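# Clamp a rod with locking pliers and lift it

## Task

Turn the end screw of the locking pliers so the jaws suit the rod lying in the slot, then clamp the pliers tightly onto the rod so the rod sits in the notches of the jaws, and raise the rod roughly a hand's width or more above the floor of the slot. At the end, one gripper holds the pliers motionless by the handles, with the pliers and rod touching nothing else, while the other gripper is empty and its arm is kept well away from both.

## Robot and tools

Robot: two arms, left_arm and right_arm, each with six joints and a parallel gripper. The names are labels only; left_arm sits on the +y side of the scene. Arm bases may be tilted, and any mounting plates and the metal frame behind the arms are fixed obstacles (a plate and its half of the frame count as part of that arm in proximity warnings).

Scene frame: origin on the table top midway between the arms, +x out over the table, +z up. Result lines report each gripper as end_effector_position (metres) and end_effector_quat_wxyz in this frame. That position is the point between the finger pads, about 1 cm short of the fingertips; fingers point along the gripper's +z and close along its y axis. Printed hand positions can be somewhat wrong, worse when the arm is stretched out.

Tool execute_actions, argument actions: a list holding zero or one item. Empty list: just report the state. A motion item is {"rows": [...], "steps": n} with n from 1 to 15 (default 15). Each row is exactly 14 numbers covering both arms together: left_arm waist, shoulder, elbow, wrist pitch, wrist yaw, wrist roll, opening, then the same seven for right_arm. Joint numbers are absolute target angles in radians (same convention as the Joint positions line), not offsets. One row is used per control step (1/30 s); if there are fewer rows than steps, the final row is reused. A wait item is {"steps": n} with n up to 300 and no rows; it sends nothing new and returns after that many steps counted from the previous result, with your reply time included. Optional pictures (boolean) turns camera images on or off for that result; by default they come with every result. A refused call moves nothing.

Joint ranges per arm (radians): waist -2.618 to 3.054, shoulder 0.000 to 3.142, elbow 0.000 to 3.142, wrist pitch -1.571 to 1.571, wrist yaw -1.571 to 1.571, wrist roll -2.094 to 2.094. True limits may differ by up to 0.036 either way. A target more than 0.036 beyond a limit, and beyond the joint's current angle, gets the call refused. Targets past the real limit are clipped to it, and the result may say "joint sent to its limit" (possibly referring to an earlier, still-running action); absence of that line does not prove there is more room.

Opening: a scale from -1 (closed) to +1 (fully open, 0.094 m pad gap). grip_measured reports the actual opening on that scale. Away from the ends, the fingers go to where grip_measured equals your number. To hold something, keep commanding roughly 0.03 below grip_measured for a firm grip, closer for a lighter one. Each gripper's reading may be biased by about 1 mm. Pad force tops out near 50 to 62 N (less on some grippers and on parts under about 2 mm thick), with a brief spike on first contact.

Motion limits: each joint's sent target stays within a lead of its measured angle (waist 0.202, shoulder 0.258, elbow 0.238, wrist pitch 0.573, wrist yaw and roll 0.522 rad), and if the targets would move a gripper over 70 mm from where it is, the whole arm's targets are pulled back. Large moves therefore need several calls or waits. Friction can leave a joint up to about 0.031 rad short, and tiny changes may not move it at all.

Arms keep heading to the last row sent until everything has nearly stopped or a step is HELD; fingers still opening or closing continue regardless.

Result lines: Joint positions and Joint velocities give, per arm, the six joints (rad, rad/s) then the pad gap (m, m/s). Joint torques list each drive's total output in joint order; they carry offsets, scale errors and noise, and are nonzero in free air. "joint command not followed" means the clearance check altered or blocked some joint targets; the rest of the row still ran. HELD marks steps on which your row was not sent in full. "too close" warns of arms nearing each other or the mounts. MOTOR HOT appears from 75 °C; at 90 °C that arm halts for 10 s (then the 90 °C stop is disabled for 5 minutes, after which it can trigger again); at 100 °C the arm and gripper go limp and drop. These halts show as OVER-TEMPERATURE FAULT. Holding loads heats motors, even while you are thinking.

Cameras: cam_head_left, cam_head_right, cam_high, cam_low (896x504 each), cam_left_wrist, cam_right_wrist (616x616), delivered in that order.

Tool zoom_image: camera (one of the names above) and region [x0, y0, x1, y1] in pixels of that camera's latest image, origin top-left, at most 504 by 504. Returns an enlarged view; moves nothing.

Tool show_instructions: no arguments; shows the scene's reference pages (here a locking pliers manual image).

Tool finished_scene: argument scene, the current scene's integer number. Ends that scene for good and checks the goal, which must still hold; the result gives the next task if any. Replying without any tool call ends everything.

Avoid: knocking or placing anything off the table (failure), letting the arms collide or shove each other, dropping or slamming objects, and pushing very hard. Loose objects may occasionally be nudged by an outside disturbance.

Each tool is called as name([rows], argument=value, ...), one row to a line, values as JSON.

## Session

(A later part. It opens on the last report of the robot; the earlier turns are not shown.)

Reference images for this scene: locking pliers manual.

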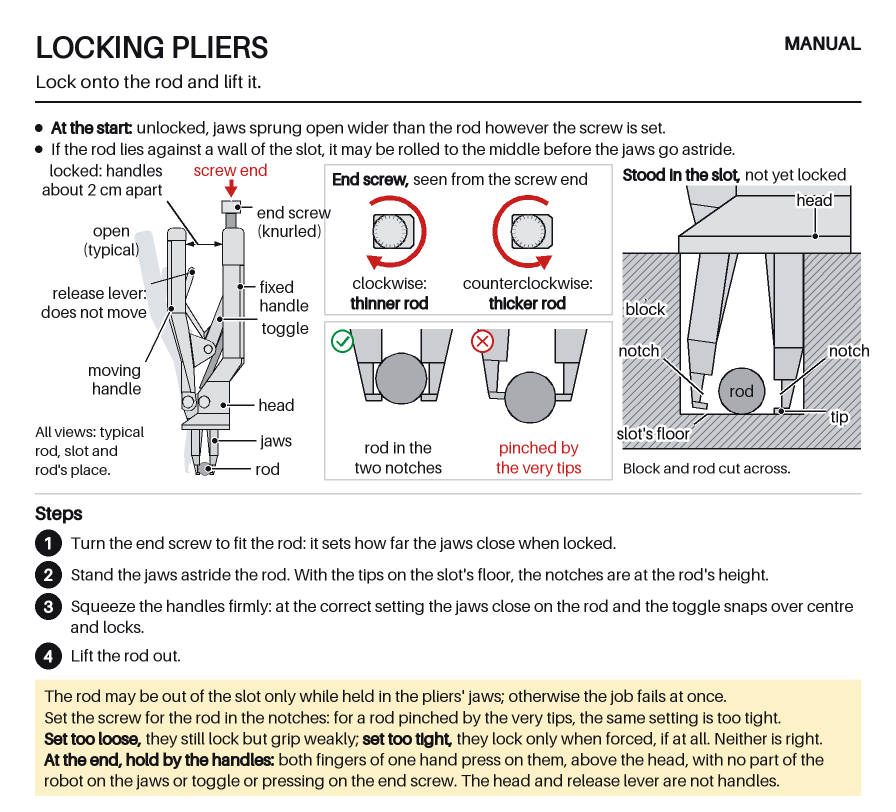

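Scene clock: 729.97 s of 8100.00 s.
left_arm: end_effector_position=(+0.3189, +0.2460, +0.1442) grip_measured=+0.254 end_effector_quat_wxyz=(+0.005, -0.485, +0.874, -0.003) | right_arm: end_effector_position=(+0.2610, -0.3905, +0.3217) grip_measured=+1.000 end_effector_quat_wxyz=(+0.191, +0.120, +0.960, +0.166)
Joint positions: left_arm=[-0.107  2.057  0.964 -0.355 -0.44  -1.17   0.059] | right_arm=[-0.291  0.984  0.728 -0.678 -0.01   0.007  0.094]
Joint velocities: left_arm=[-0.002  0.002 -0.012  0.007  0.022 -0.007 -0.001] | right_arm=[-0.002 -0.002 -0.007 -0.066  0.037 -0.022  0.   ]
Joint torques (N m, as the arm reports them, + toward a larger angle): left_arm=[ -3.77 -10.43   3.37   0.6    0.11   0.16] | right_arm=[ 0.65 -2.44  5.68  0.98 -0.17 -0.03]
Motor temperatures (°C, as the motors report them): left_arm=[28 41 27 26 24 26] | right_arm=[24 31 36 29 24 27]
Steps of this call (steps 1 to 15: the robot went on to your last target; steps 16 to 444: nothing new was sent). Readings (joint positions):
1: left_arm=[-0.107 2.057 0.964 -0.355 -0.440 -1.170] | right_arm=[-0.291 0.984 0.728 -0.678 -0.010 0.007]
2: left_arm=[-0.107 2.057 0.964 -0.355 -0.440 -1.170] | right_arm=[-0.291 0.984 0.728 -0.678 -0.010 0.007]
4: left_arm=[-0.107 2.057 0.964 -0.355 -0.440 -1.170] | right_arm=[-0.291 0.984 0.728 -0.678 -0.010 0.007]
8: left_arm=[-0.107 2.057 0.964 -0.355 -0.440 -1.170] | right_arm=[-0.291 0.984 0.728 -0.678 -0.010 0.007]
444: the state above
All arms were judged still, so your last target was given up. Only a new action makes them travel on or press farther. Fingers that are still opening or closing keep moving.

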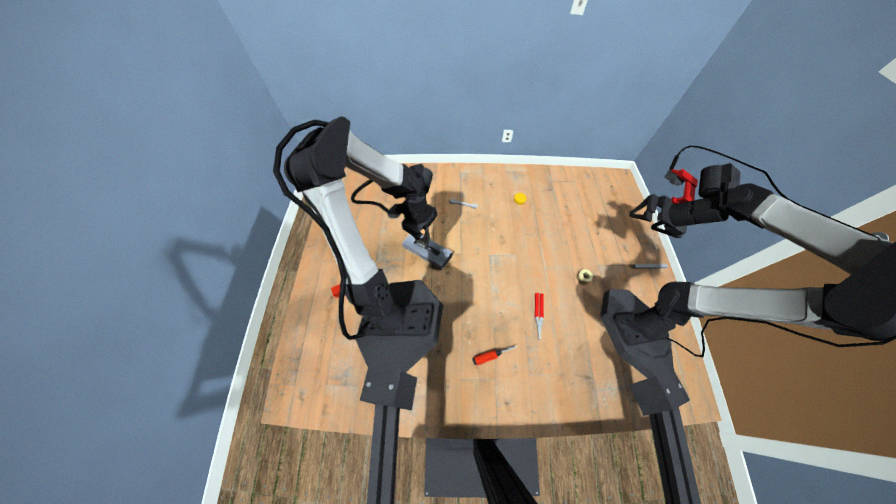

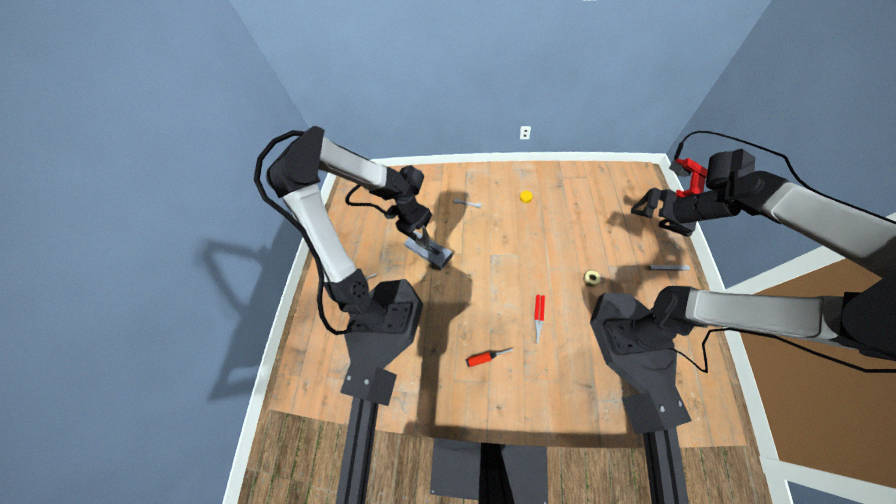

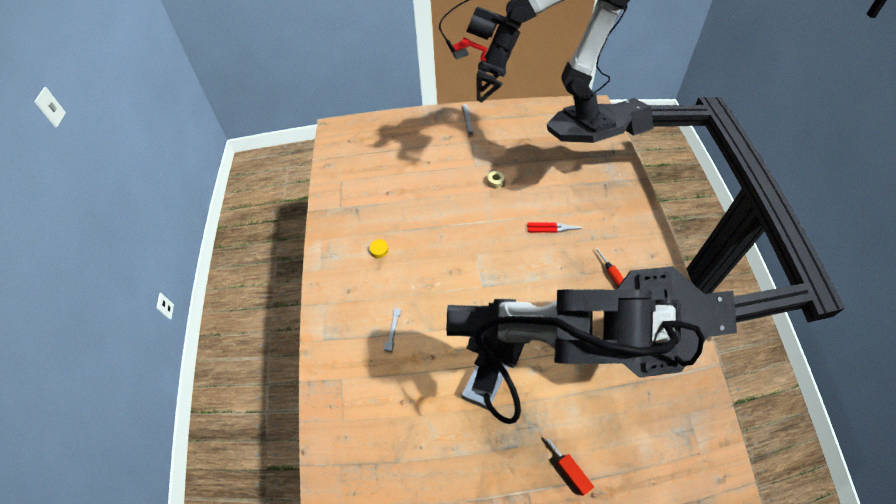

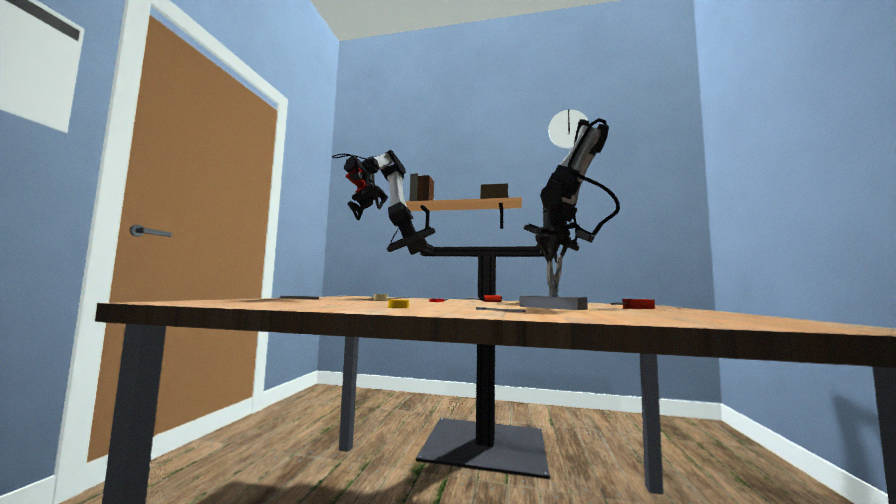

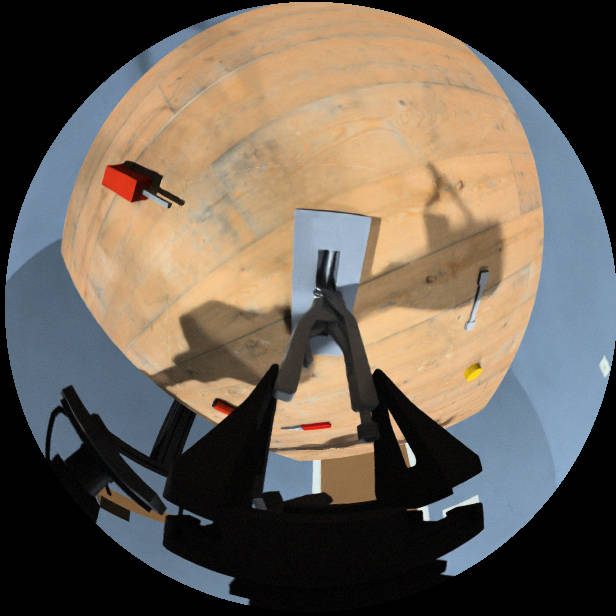

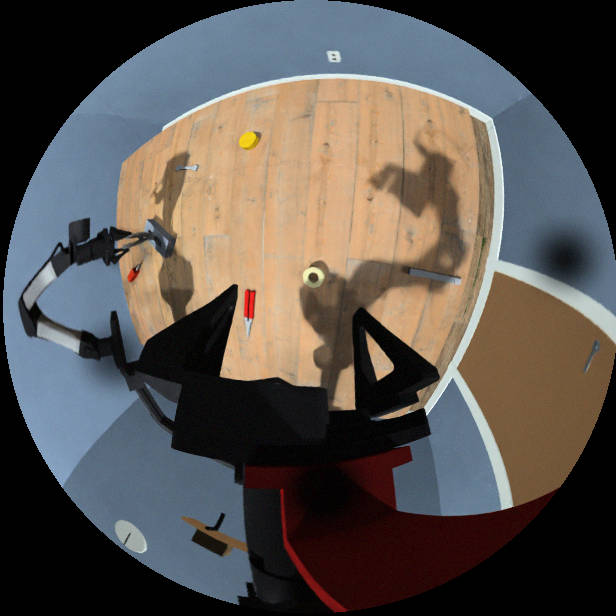

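execute_actions([
  {"rows":[[-0.1,2.064,0.955,-0.332,-0.422,-1.164,0.235,-0.3,1.0,0.7,-0.7,0,0,1],[-0.1,2.064,0.955,-0.330,-0.421,-1.164,0.22,-0.3,1.0,0.7,-0.7,0,0,1]],"steps":10},
], pictures=false)

execute_actions([
  {"rows":[[-0.1,2.064,0.955,-0.328,-0.420,-1.164,0.205,-0.3,1.0,0.7,-0.7,0,0,1],[-0.1,2.064,0.955,-0.326,-0.419,-1.164,0.19,-0.3,1.0,0.7,-0.7,0,0,1]],"steps":10},
], pictures=false)

execute_actions([
  {"rows":[[-0.1,2.064,0.955,-0.324,-0.418,-1.164,0.175,-0.3,1.0,0.7,-0.7,0,0,1],[-0.1,2.064,0.955,-0.322,-0.417,-1.164,0.16,-0.3,1.0,0.7,-0.7,0,0,1]],"steps":10},
], pictures=false)

execute_actions([
  {"rows":[[-0.1,2.064,0.955,-0.320,-0.416,-1.164,0.145,-0.3,1.0,0.7,-0.7,0,0,1],[-0.1,2.064,0.955,-0.318,-0.415,-1.164,0.13,-0.3,1.0,0.7,-0.7,0,0,1]],"steps":10},
], pictures=false)

Scene clock: 740.10 s of 8100.00 s.
left_arm: end_effector_position=(+0.3194, +0.2459, +0.1442) grip_measured=+0.225 end_effector_quat_wxyz=(+0.006, -0.486, +0.874, -0.004) | right_arm: end_effector_position=(+0.2610, -0.3905, +0.3217) grip_measured=+1.000 end_effector_quat_wxyz=(+0.191, +0.120, +0.960, +0.166)
Joint positions: left_arm=[-0.107  2.057  0.964 -0.353 -0.44  -1.17   0.058] | right_arm=[-0.291  0.984  0.728 -0.678 -0.01   0.007  0.094]
Joint velocities: left_arm=[ 0.022  0.017 -0.007  0.007  0.022  0.007  0.   ] | right_arm=[-0.007  0.007 -0.007 -0.037 -0.007 -0.022  0.   ]
Joint torques (N m, as the arm reports them, + toward a larger angle): left_arm=[ -3.77 -10.43   3.38   0.62   0.13   0.16] | right_arm=[ 0.5  -2.58  5.75  0.98 -0.17 -0.02]
Motor temperatures (°C, as the motors report them): left_arm=[28 41 27 26 24 26] | right_arm=[24 31 36 29 24 27]
Steps of this call (steps 1 to 294: nothing new was sent; steps 295 to 304: all 10 steps of this action). Readings (joint positions):
295: left_arm=[-0.107 2.057 0.964 -0.355 -0.440 -1.170] | right_arm=[-0.291 0.984 0.728 -0.678 -0.010 0.007]
296: left_arm=[-0.107 2.057 0.964 -0.355 -0.440 -1.170] | right_arm=[-0.291 0.984 0.728 -0.678 -0.010 0.007]
298: left_arm=[-0.107 2.057 0.964 -0.353 -0.440 -1.170] | right_arm=[-0.291 0.984 0.728 -0.678 -0.010 0.007]
302: left_arm=[-0.107 2.057 0.964 -0.353 -0.440 -1.170] | right_arm=[-0.291 0.984 0.728 -0.678 -0.010 0.007]
304: the state above

Scene clock: 740.43 s of 8100.00 s.
left_arm: end_effector_position=(+0.3211, +0.2452, +0.1443) grip_measured=+0.194 end_effector_quat_wxyz=(+0.008, -0.487, +0.873, -0.007) | right_arm: end_effector_position=(+0.2610, -0.3905, +0.3217) grip_measured=+1.000 end_effector_quat_wxyz=(+0.191, +0.120, +0.960, +0.166)
Joint positions: left_arm=[-0.107  2.057  0.964 -0.345 -0.437 -1.17   0.056] | right_arm=[-0.291  0.984  0.728 -0.678 -0.01   0.007  0.094]
Joint velocities: left_arm=[ 0.007 -0.002 -0.007 -0.11   0.022 -0.022  0.001] | right_arm=[ 0.002  0.002 -0.012  0.081 -0.037 -0.066  0.   ]
Joint torques (N m, as the arm reports them, + toward a larger angle): left_arm=[ -3.78 -10.45   3.42   0.59   0.13   0.17] | right_arm=[ 0.4  -2.56  5.49  0.99 -0.17 -0.06]
Motor temperatures (°C, as the motors report them): left_arm=[28 41 27 26 24 26] | right_arm=[24 31 36 29 24 27]
Steps of this call (steps 1 to 10: all 10 steps of this action). Readings (joint positions):
1: left_arm=[-0.107 2.057 0.964 -0.353 -0.440 -1.170] | right_arm=[-0.291 0.984 0.728 -0.678 -0.010 0.007]
2: left_arm=[-0.107 2.057 0.964 -0.351 -0.439 -1.170] | right_arm=[-0.291 0.984 0.728 -0.678 -0.010 0.007]
4: left_arm=[-0.107 2.057 0.964 -0.346 -0.438 -1.170] | right_arm=[-0.291 0.984 0.728 -0.678 -0.010 0.007]
8: left_arm=[-0.107 2.057 0.964 -0.345 -0.437 -1.170] | right_arm=[-0.291 0.984 0.728 -0.678 -0.010 0.007]
10: the state above

Scene clock: 740.77 s of 8100.00 s.
left_arm: end_effector_position=(+0.3224, +0.2447, +0.1443) grip_measured=+0.164 end_effector_quat_wxyz=(+0.009, -0.488, +0.873, -0.009) | right_arm: end_effector_position=(+0.2610, -0.3905, +0.3217) grip_measured=+1.000 end_effector_quat_wxyz=(+0.191, +0.120, +0.960, +0.166)
Joint positions: left_arm=[-0.107  2.057  0.964 -0.339 -0.436 -1.17   0.055] | right_arm=[-0.291  0.984  0.728 -0.678 -0.01   0.007  0.094]
Joint velocities: left_arm=[-0.007  0.002 -0.012  0.007 -0.095  0.081  0.   ] | right_arm=[ 0.022 -0.012 -0.002  0.037 -0.037  0.022  0.   ]
Joint torques (N m, as the arm reports them, + toward a larger angle): left_arm=[ -3.8  -10.47   3.4    0.59   0.14   0.16] | right_arm=[ 0.37 -2.57  5.58  0.93 -0.21 -0.12]
Motor temperatures (°C, as the motors report them): left_arm=[28 41 27 26 24 26] | right_arm=[24 31 36 29 24 27]
Steps of this call (steps 1 to 10: all 10 steps of this action). Readings (joint positions):
1: left_arm=[-0.107 2.057 0.964 -0.345 -0.437 -1.170] | right_arm=[-0.291 0.984 0.728 -0.678 -0.010 0.007]
2: left_arm=[-0.107 2.057 0.964 -0.343 -0.437 -1.170] | right_arm=[-0.291 0.984 0.728 -0.678 -0.010 0.007]
4: left_arm=[-0.107 2.057 0.964 -0.340 -0.436 -1.170] | right_arm=[-0.291 0.984 0.728 -0.678 -0.010 0.007]
8: left_arm=[-0.107 2.057 0.964 -0.339 -0.436 -1.170] | right_arm=[-0.291 0.984 0.728 -0.678 -0.010 0.007]
10: the state above

Scene clock: 741.10 s of 8100.00 s.
left_arm: end_effector_position=(+0.3229, +0.2444, +0.1443) grip_measured=+0.134 end_effector_quat_wxyz=(+0.010, -0.489, +0.872, -0.011) | right_arm: end_effector_position=(+0.2610, -0.3905, +0.3217) grip_measured=+1.000 end_effector_quat_wxyz=(+0.191, +0.120, +0.960, +0.166)
Joint positions: left_arm=[-0.107  2.057  0.964 -0.337 -0.434 -1.17   0.053] | right_arm=[-0.291  0.984  0.728 -0.678 -0.01   0.007  0.094]
Joint velocities: left_arm=[-0.012  0.007  0.007  0.007  0.007 -0.007  0.   ] | right_arm=[-0.002 -0.012 -0.012 -0.037  0.051  0.037  0.   ]
Joint torques (N m, as the arm reports them, + toward a larger angle): left_arm=[ -3.77 -10.47   3.42   0.61   0.14   0.16] | right_arm=[ 0.34 -2.56  5.5   0.99 -0.16 -0.04]
Motor temperatures (°C, as the motors report them): left_arm=[28 41 27 26 24 26] | right_arm=[24 31 36 29 24 27]
Steps of this call (steps 1 to 10: all 10 steps of this action). Readings (joint positions):
1: left_arm=[-0.107 2.057 0.964 -0.339 -0.436 -1.170] | right_arm=[-0.291 0.984 0.728 -0.678 -0.010 0.007]
2: left_arm=[-0.107 2.057 0.964 -0.338 -0.435 -1.170] | right_arm=[-0.291 0.984 0.728 -0.678 -0.010 0.007]
4: left_arm=[-0.107 2.057 0.964 -0.337 -0.435 -1.170] | right_arm=[-0.291 0.984 0.728 -0.678 -0.010 0.007]
8: left_arm=[-0.107 2.057 0.964 -0.337 -0.434 -1.170] | right_arm=[-0.291 0.984 0.728 -0.678 -0.010 0.007]
10: the state above

execute_actions([
  {"rows":[[-0.107,2.057,0.964,-0.340,-0.436,-1.17,0.16,-0.3,1.0,0.7,-0.7,0,0,1],[-0.107,2.057,0.964,-0.345,-0.438,-1.17,0.19,-0.3,1.0,0.7,-0.7,0,0,1],[-0.107,2.057,0.964,-0.350,-0.44,-1.17,0.22,-0.3,1.0,0.7,-0.7,0,0,1],[-0.107,2.057,0.964,-0.355,-0.442,-1.17,0.25,-0.3,1.0,0.7,-0.7,0,0,1],[-0.107,2.057,0.964,-0.360,-0.444,-1.17,0.28,-0.3,1.0,0.7,-0.7,0,0,1],[-0.107,2.057,0.964,-0.365,-0.446,-1.17,0.31,-0.3,1.0,0.7,-0.7,0,0,1],[-0.107,2.057,0.964,-0.370,-0.448,-1.17,0.34,-0.3,1.0,0.7,-0.7,0,0,1],[-0.107,2.057,0.964,-0.374,-0.45,-1.17,0.38,-0.3,1.0,0.7,-0.7,0,0,1],[-0.107,2.057,0.964,-0.376,-0.452,-1.17,0.45,-0.3,1.0,0.7,-0.7,0,0,1],[-0.107,2.057,0.964,-0.376,-0.452,-1.17,0.6,-0.3,1.0,0.7,-0.7,0,0,1],[-0.107,2.057,0.964,-0.376,-0.452,-1.17,0.8,-0.3,1.0,0.7,-0.7,0,0,1],[-0.107,2.057,0.964,-0.376,-0.452,-1.17,1,-0.3,1.0,0.7,-0.7,0,0,1]],"steps":15},
], pictures=false)

execute_actions([
  {"rows":[[-0.113,2.05,0.975,-0.40,-0.452,-1.176,1,-0.3,1.0,0.7,-0.7,0,0,1],[-0.118,2.042,0.983,-0.42,-0.452,-1.182,1,-0.3,1.0,0.7,-0.7,0,0,1],[-0.124,2.033,0.987,-0.44,-0.452,-1.188,1,-0.3,1.0,0.7,-0.7,0,0,1],[-0.13,2.024,0.99,-0.46,-0.452,-1.194,1,-0.3,1.0,0.7,-0.7,0,0,1],[-0.136,2.015,0.994,-0.48,-0.452,-1.2,1,-0.3,1.0,0.7,-0.7,0,0,1],[-0.142,2.006,0.997,-0.495,-0.452,-1.206,1,-0.3,1.0,0.7,-0.7,0,0,1],[-0.148,1.997,1.0,-0.51,-0.452,-1.212,1,-0.3,1.0,0.7,-0.7,0,0,1],[-0.154,1.988,1.004,-0.52,-0.452,-1.218,1,-0.3,1.0,0.7,-0.7,0,0,1],[-0.159,1.978,1.007,-0.529,-0.452,-1.222,1,-0.3,1.0,0.7,-0.7,0,0,1],[-0.164,1.968,1.01,-0.529,-0.452,-1.226,1,-0.3,1.0,0.7,-0.7,0,0,1]],"steps":15},
], pictures=false)

execute_actions([
  {"rows":[[-0.166,1.985,1.025,-0.533,-0.45,-1.23,1,-0.3,1.0,0.7,-0.7,0,0,1],[-0.168,1.997,1.04,-0.537,-0.448,-1.234,0.9,-0.3,1.0,0.7,-0.7,0,0,1],[-0.17,2.008,1.055,-0.54,-0.447,-1.238,0.8,-0.3,1.0,0.7,-0.7,0,0,1],[-0.172,2.02,1.07,-0.544,-0.446,-1.242,0.7,-0.3,1.0,0.7,-0.7,0,0,1],[-0.174,2.035,1.086,-0.547,-0.445,-1.246,0.6,-0.3,1.0,0.7,-0.7,0,0,1],[-0.176,2.05,1.102,-0.55,-0.444,-1.25,0.5,-0.3,1.0,0.7,-0.7,0,0,1]],"steps":15},
])

Scene clock: 763.47 s of 8100.00 s.
left_arm: end_effector_position=(+0.3180, +0.2468, +0.1442) grip_measured=+1.000 end_effector_quat_wxyz=(+0.005, -0.484, +0.875, -0.001) | right_arm: end_effector_position=(+0.2610, -0.3905, +0.3217) grip_measured=+1.000 end_effector_quat_wxyz=(+0.191, +0.120, +0.960, +0.166)
Joint positions: left_arm=[-0.107  2.057  0.964 -0.359 -0.444 -1.17   0.094] | right_arm=[-0.291  0.984  0.728 -0.678 -0.01   0.007  0.094]
Joint velocities: left_arm=[-0.017 -0.012  0.002  0.022  0.007  0.007  0.   ] | right_arm=[ 0.002 -0.017 -0.002 -0.051  0.022  0.037  0.   ]
Joint torques (N m, as the arm reports them, + toward a larger angle): left_arm=[ -4.3  -11.1    4.17   0.21  -0.13   0.11] | right_arm=[ 0.31 -2.61  5.71  0.96 -0.19 -0.09]
Motor temperatures (°C, as the motors report them): left_arm=[28 41 27 26 24 26] | right_arm=[24 31 36 29 24 27]
Steps of this call (steps 1 to 15: the robot went on to your last target; steps 16 to 656: nothing new was sent; steps 657 to 671: all 15 steps of this action). Readings (joint positions):
657: left_arm=[-0.107 2.057 0.964 -0.337 -0.434 -1.170] | right_arm=[-0.291 0.984 0.728 -0.678 -0.010 0.007]
658: left_arm=[-0.107 2.057 0.964 -0.337 -0.434 -1.170] | right_arm=[-0.291 0.984 0.728 -0.678 -0.010 0.007]
660: left_arm=[-0.107 2.057 0.964 -0.338 -0.435 -1.170] | right_arm=[-0.291 0.984 0.728 -0.678 -0.010 0.007]
664: left_arm=[-0.107 2.057 0.964 -0.346 -0.437 -1.170] | right_arm=[-0.291 0.984 0.728 -0.678 -0.010 0.007]
671: the state above

Scene clock: 763.97 s of 8100.00 s.
left_arm: end_effector_position=(+0.3219, +0.2442, +0.1793) grip_measured=+1.000 end_effector_quat_wxyz=(+0.006, -0.481, +0.877, -0.005) | right_arm: end_effector_position=(+0.2610, -0.3905, +0.3217) grip_measured=+1.000 end_effector_quat_wxyz=(+0.191, +0.120, +0.960, +0.166)
Joint positions: left_arm=[-0.158  1.97   0.999 -0.497 -0.445 -1.213  0.094] | right_arm=[-0.291  0.984  0.728 -0.678 -0.01   0.007  0.094]
Joint velocities: left_arm=[ 0.002 -0.002 -0.007 -0.11   0.037 -0.081  0.   ] | right_arm=[-0.007  0.002 -0.017 -0.037  0.007  0.007  0.   ]
Joint torques (N m, as the arm reports them, + toward a larger angle): left_arm=[ -4.72 -11.     5.97   0.14  -0.09   0.05] | right_arm=[ 0.36 -2.65  5.51  0.94 -0.17 -0.03]
Motor temperatures (°C, as the motors report them): left_arm=[28 41 27 26 24 26] | right_arm=[24 31 36 29 24 27]
Steps of this call (steps 1 to 15: all 15 steps of this action). Readings (joint positions):
1: left_arm=[-0.107 2.057 0.964 -0.362 -0.444 -1.170] | right_arm=[-0.291 0.984 0.728 -0.678 -0.010 0.007]
2: left_arm=[-0.107 2.056 0.964 -0.368 -0.444 -1.171] | right_arm=[-0.291 0.984 0.728 -0.678 -0.010 0.007]
4: left_arm=[-0.110 2.049 0.964 -0.392 -0.445 -1.175] | right_arm=[-0.291 0.984 0.728 -0.678 -0.010 0.007]
8: left_arm=[-0.131 2.016 0.977 -0.453 -0.445 -1.192] | right_arm=[-0.291 0.984 0.728 -0.678 -0.010 0.007]
15: the state above

Scene clock: 764.47 s of 8100.00 s.
left_arm: end_effector_position=(+0.3379, +0.2358, +0.1776) grip_measured=+0.502 end_effector_quat_wxyz=(+0.004, -0.487, +0.873, -0.003) | right_arm: end_effector_position=(+0.2610, -0.3905, +0.3217) grip_measured=+1.000 end_effector_quat_wxyz=(+0.191, +0.120, +0.960, +0.166)
Joint positions: left_arm=[-0.168  2.032  1.088 -0.534 -0.446 -1.242  0.071] | right_arm=[-0.291  0.984  0.728 -0.678 -0.01   0.007  0.094]
Joint velocities: left_arm=[ 0.002 -0.012 -0.002  0.007 -0.095 -0.037 -0.001] | right_arm=[-0.007 -0.012 -0.002 -0.007 -0.022  0.022  0.   ]
Joint torques (N m, as the arm reports them, + toward a larger angle): left_arm=[-5.2  -9.72  6.33  0.23 -0.04  0.05] | right_arm=[ 0.58 -2.4   5.47  0.96 -0.15 -0.05]
Motor temperatures (°C, as the motors report them): left_arm=[28 41 27 26 24 26] | right_arm=[24 31 36 29 24 27]
Steps of this call (steps 1 to 15: all 15 steps of this action). Readings (joint positions):
1: left_arm=[-0.158 1.970 1.000 -0.502 -0.446 -1.215] | right_arm=[-0.291 0.984 0.728 -0.678 -0.010 0.007]
2: left_arm=[-0.158 1.971 1.005 -0.509 -0.446 -1.218] | right_arm=[-0.291 0.984 0.728 -0.678 -0.010 0.007]
4: left_arm=[-0.158 1.983 1.027 -0.522 -0.446 -1.223] | right_arm=[-0.291 0.984 0.728 -0.678 -0.010 0.007]
8: left_arm=[-0.165 2.025 1.083 -0.528 -0.446 -1.235] | right_arm=[-0.291 0.984 0.728 -0.678 -0.010 0.007]
15: the state above

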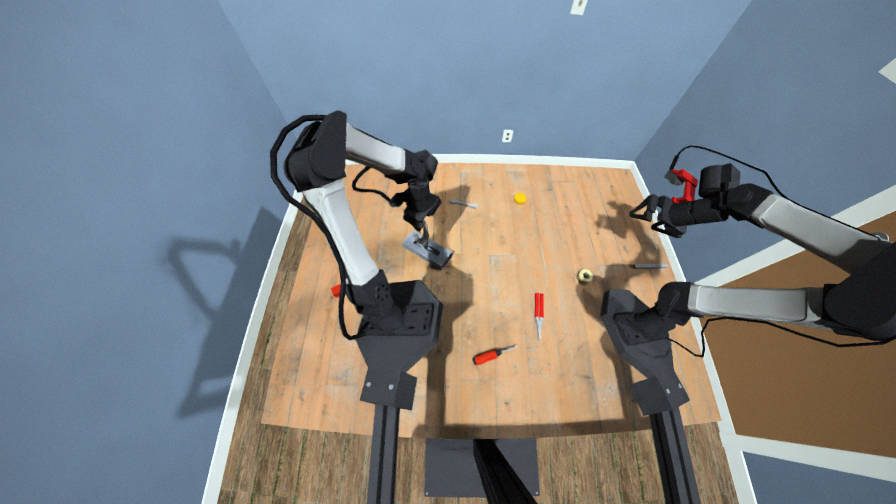

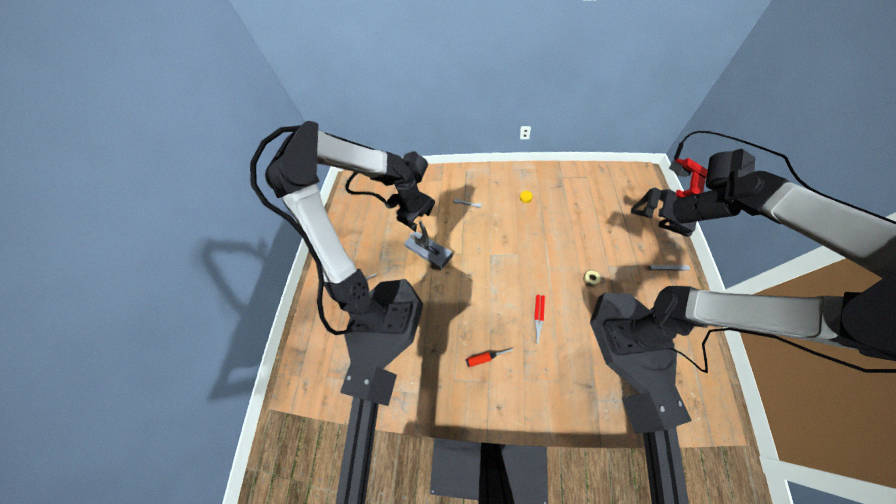

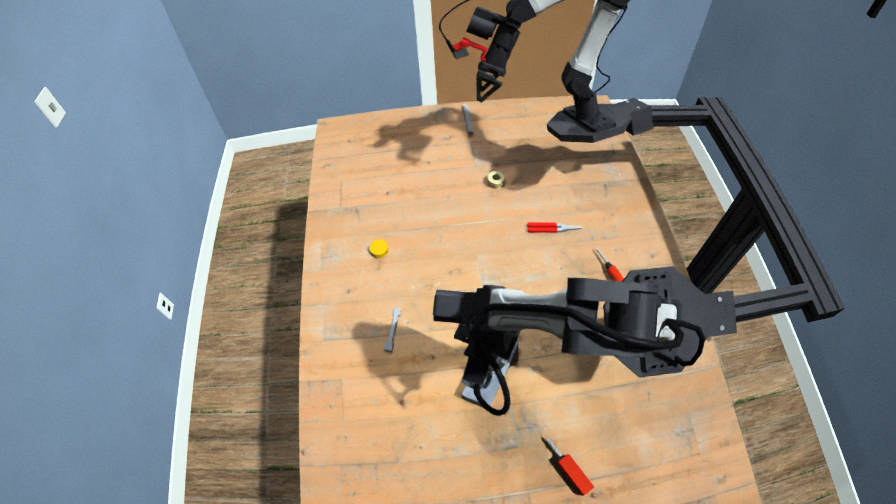

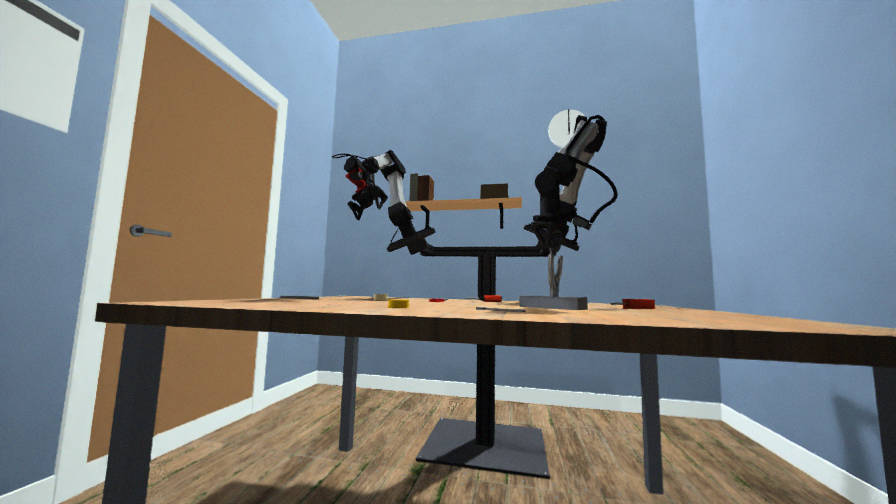

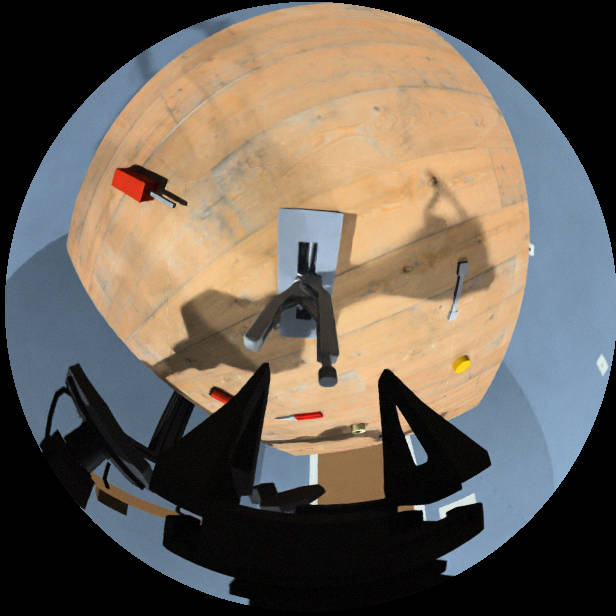

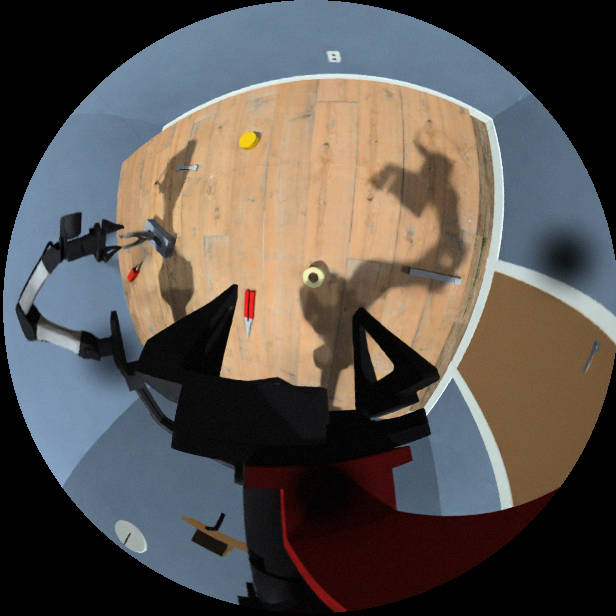

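execute_actions([
  {"rows":[[-0.178,2.055,1.102,-0.55,-0.434,-1.25,0.2,-0.3,1.0,0.7,-0.7,0,0,1],[-0.178,2.055,1.102,-0.55,-0.434,-1.25,-0.1,-0.3,1.0,0.7,-0.7,0,0,1],[-0.178,2.055,1.102,-0.55,-0.434,-1.25,-0.4,-0.3,1.0,0.7,-0.7,0,0,1],[-0.178,2.055,1.102,-0.55,-0.434,-1.25,-0.55,-0.3,1.0,0.7,-0.7,0,0,1],[-0.178,2.055,1.102,-0.55,-0.434,-1.25,-0.6,-0.3,1.0,0.7,-0.7,0,0,1],[-0.178,2.055,1.102,-0.55,-0.434,-1.25,-0.65,-0.3,1.0,0.7,-0.7,0,0,1],[-0.178,2.055,1.102,-0.55,-0.434,-1.25,-0.69,-0.3,1.0,0.7,-0.7,0,0,1],[-0.178,2.055,1.102,-0.55,-0.434,-1.25,-0.72,-0.3,1.0,0.7,-0.7,0,0,1],[-0.178,2.055,1.102,-0.55,-0.434,-1.25,-0.75,-0.3,1.0,0.7,-0.7,0,0,1],[-0.178,2.055,1.102,-0.55,-0.434,-1.25,-0.77,-0.3,1.0,0.7,-0.7,0,0,1],[-0.178,2.055,1.102,-0.55,-0.434,-1.25,-0.79,-0.3,1.0,0.7,-0.7,0,0,1]],"steps":15},
])

Scene clock: 773.23 s of 8100.00 s.
left_arm: end_effector_position=(+0.3372, +0.2358, +0.1776) grip_measured=-0.778 end_effector_quat_wxyz=(+0.003, -0.488, +0.873, -0.003) | right_arm: end_effector_position=(+0.2610, -0.3905, +0.3217) grip_measured=+1.000 end_effector_quat_wxyz=(+0.191, +0.120, +0.960, +0.166)
Joint positions: left_arm=[-0.168  2.032  1.088 -0.536 -0.445 -1.244  0.01 ] | right_arm=[-0.291  0.984  0.728 -0.678 -0.01   0.007  0.094]
Joint velocities: left_arm=[-0.032 -0.007  0.017  0.007 -0.007  0.022  0.001] | right_arm=[ 0.012 -0.002  0.002 -0.037  0.066  0.051  0.   ]
Joint torques (N m, as the arm reports them, + toward a larger angle): left_arm=[-5.3  -9.22  6.33  0.21  0.05  0.05] | right_arm=[ 0.35 -2.45  5.6   0.99 -0.18  0.  ]
Motor temperatures (°C, as the motors report them): left_arm=[29 41 28 26 24 26] | right_arm=[24 31 36 29 24 27]
Steps of this call (steps 1 to 15: the robot went on to your last target; steps 16 to 248: nothing new was sent; steps 249 to 263: all 15 steps of this action). Readings (joint positions):
249: left_arm=[-0.168 2.032 1.088 -0.536 -0.445 -1.244] | right_arm=[-0.291 0.984 0.728 -0.678 -0.010 0.007]
250: left_arm=[-0.168 2.032 1.088 -0.536 -0.445 -1.244] | right_arm=[-0.291 0.984 0.728 -0.678 -0.010 0.007]
252: left_arm=[-0.168 2.032 1.088 -0.536 -0.445 -1.244] | right_arm=[-0.291 0.984 0.728 -0.678 -0.010 0.007]
256: left_arm=[-0.168 2.032 1.088 -0.536 -0.445 -1.244] | right_arm=[-0.291 0.984 0.728 -0.678 -0.010 0.007]
263: the state above

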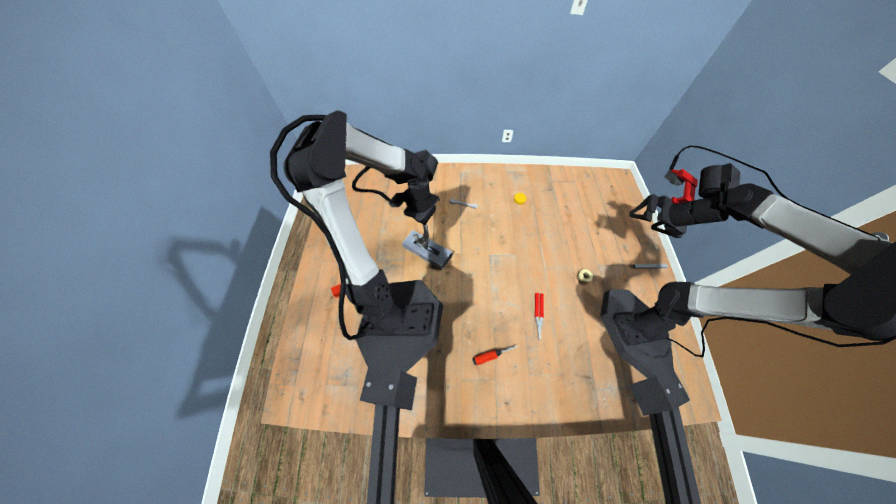

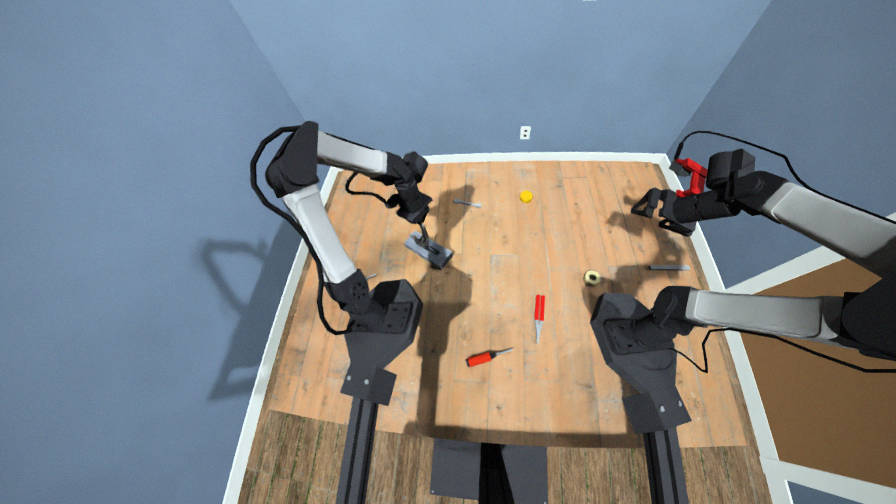

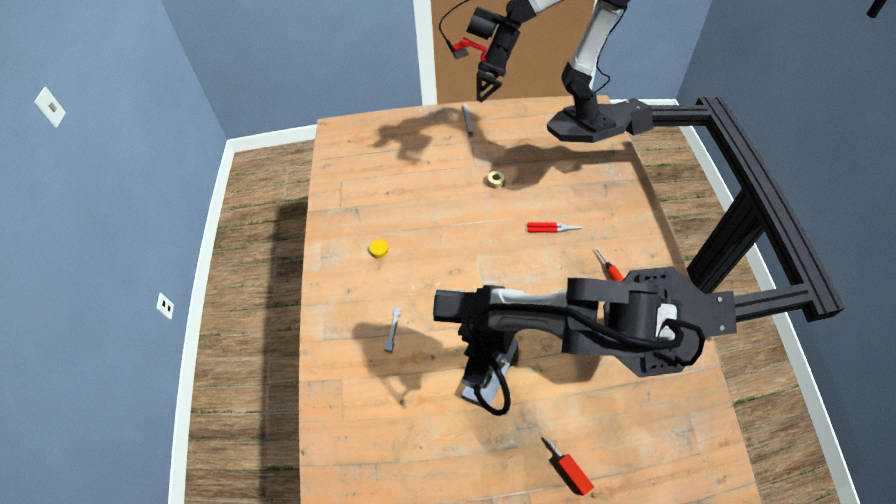

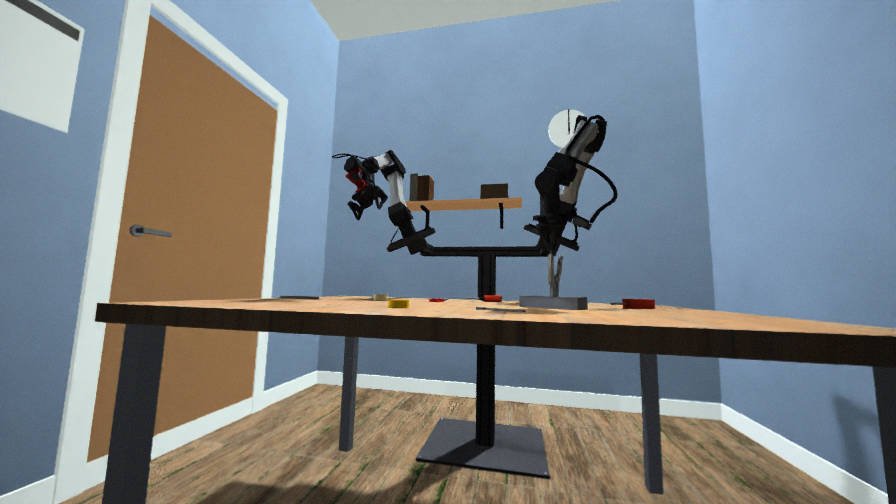

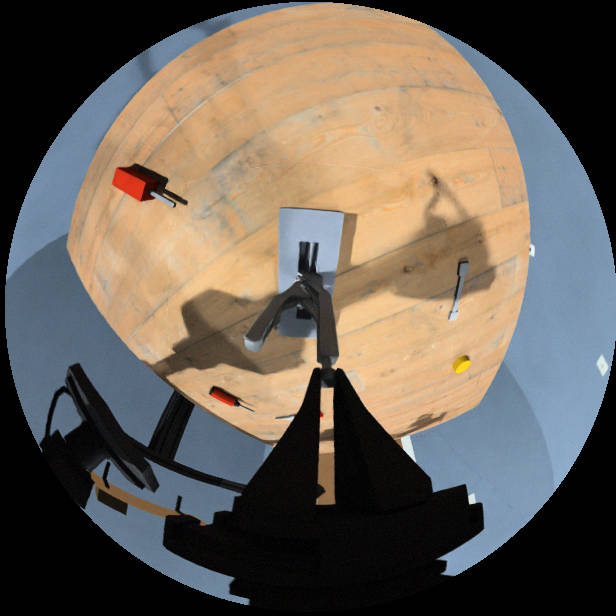

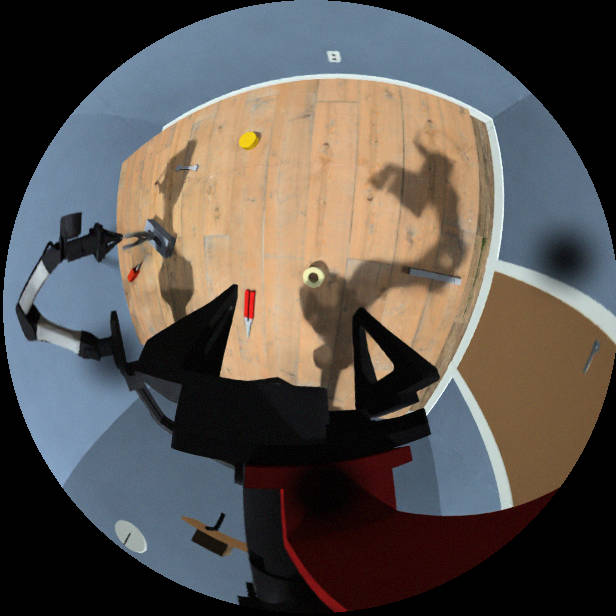

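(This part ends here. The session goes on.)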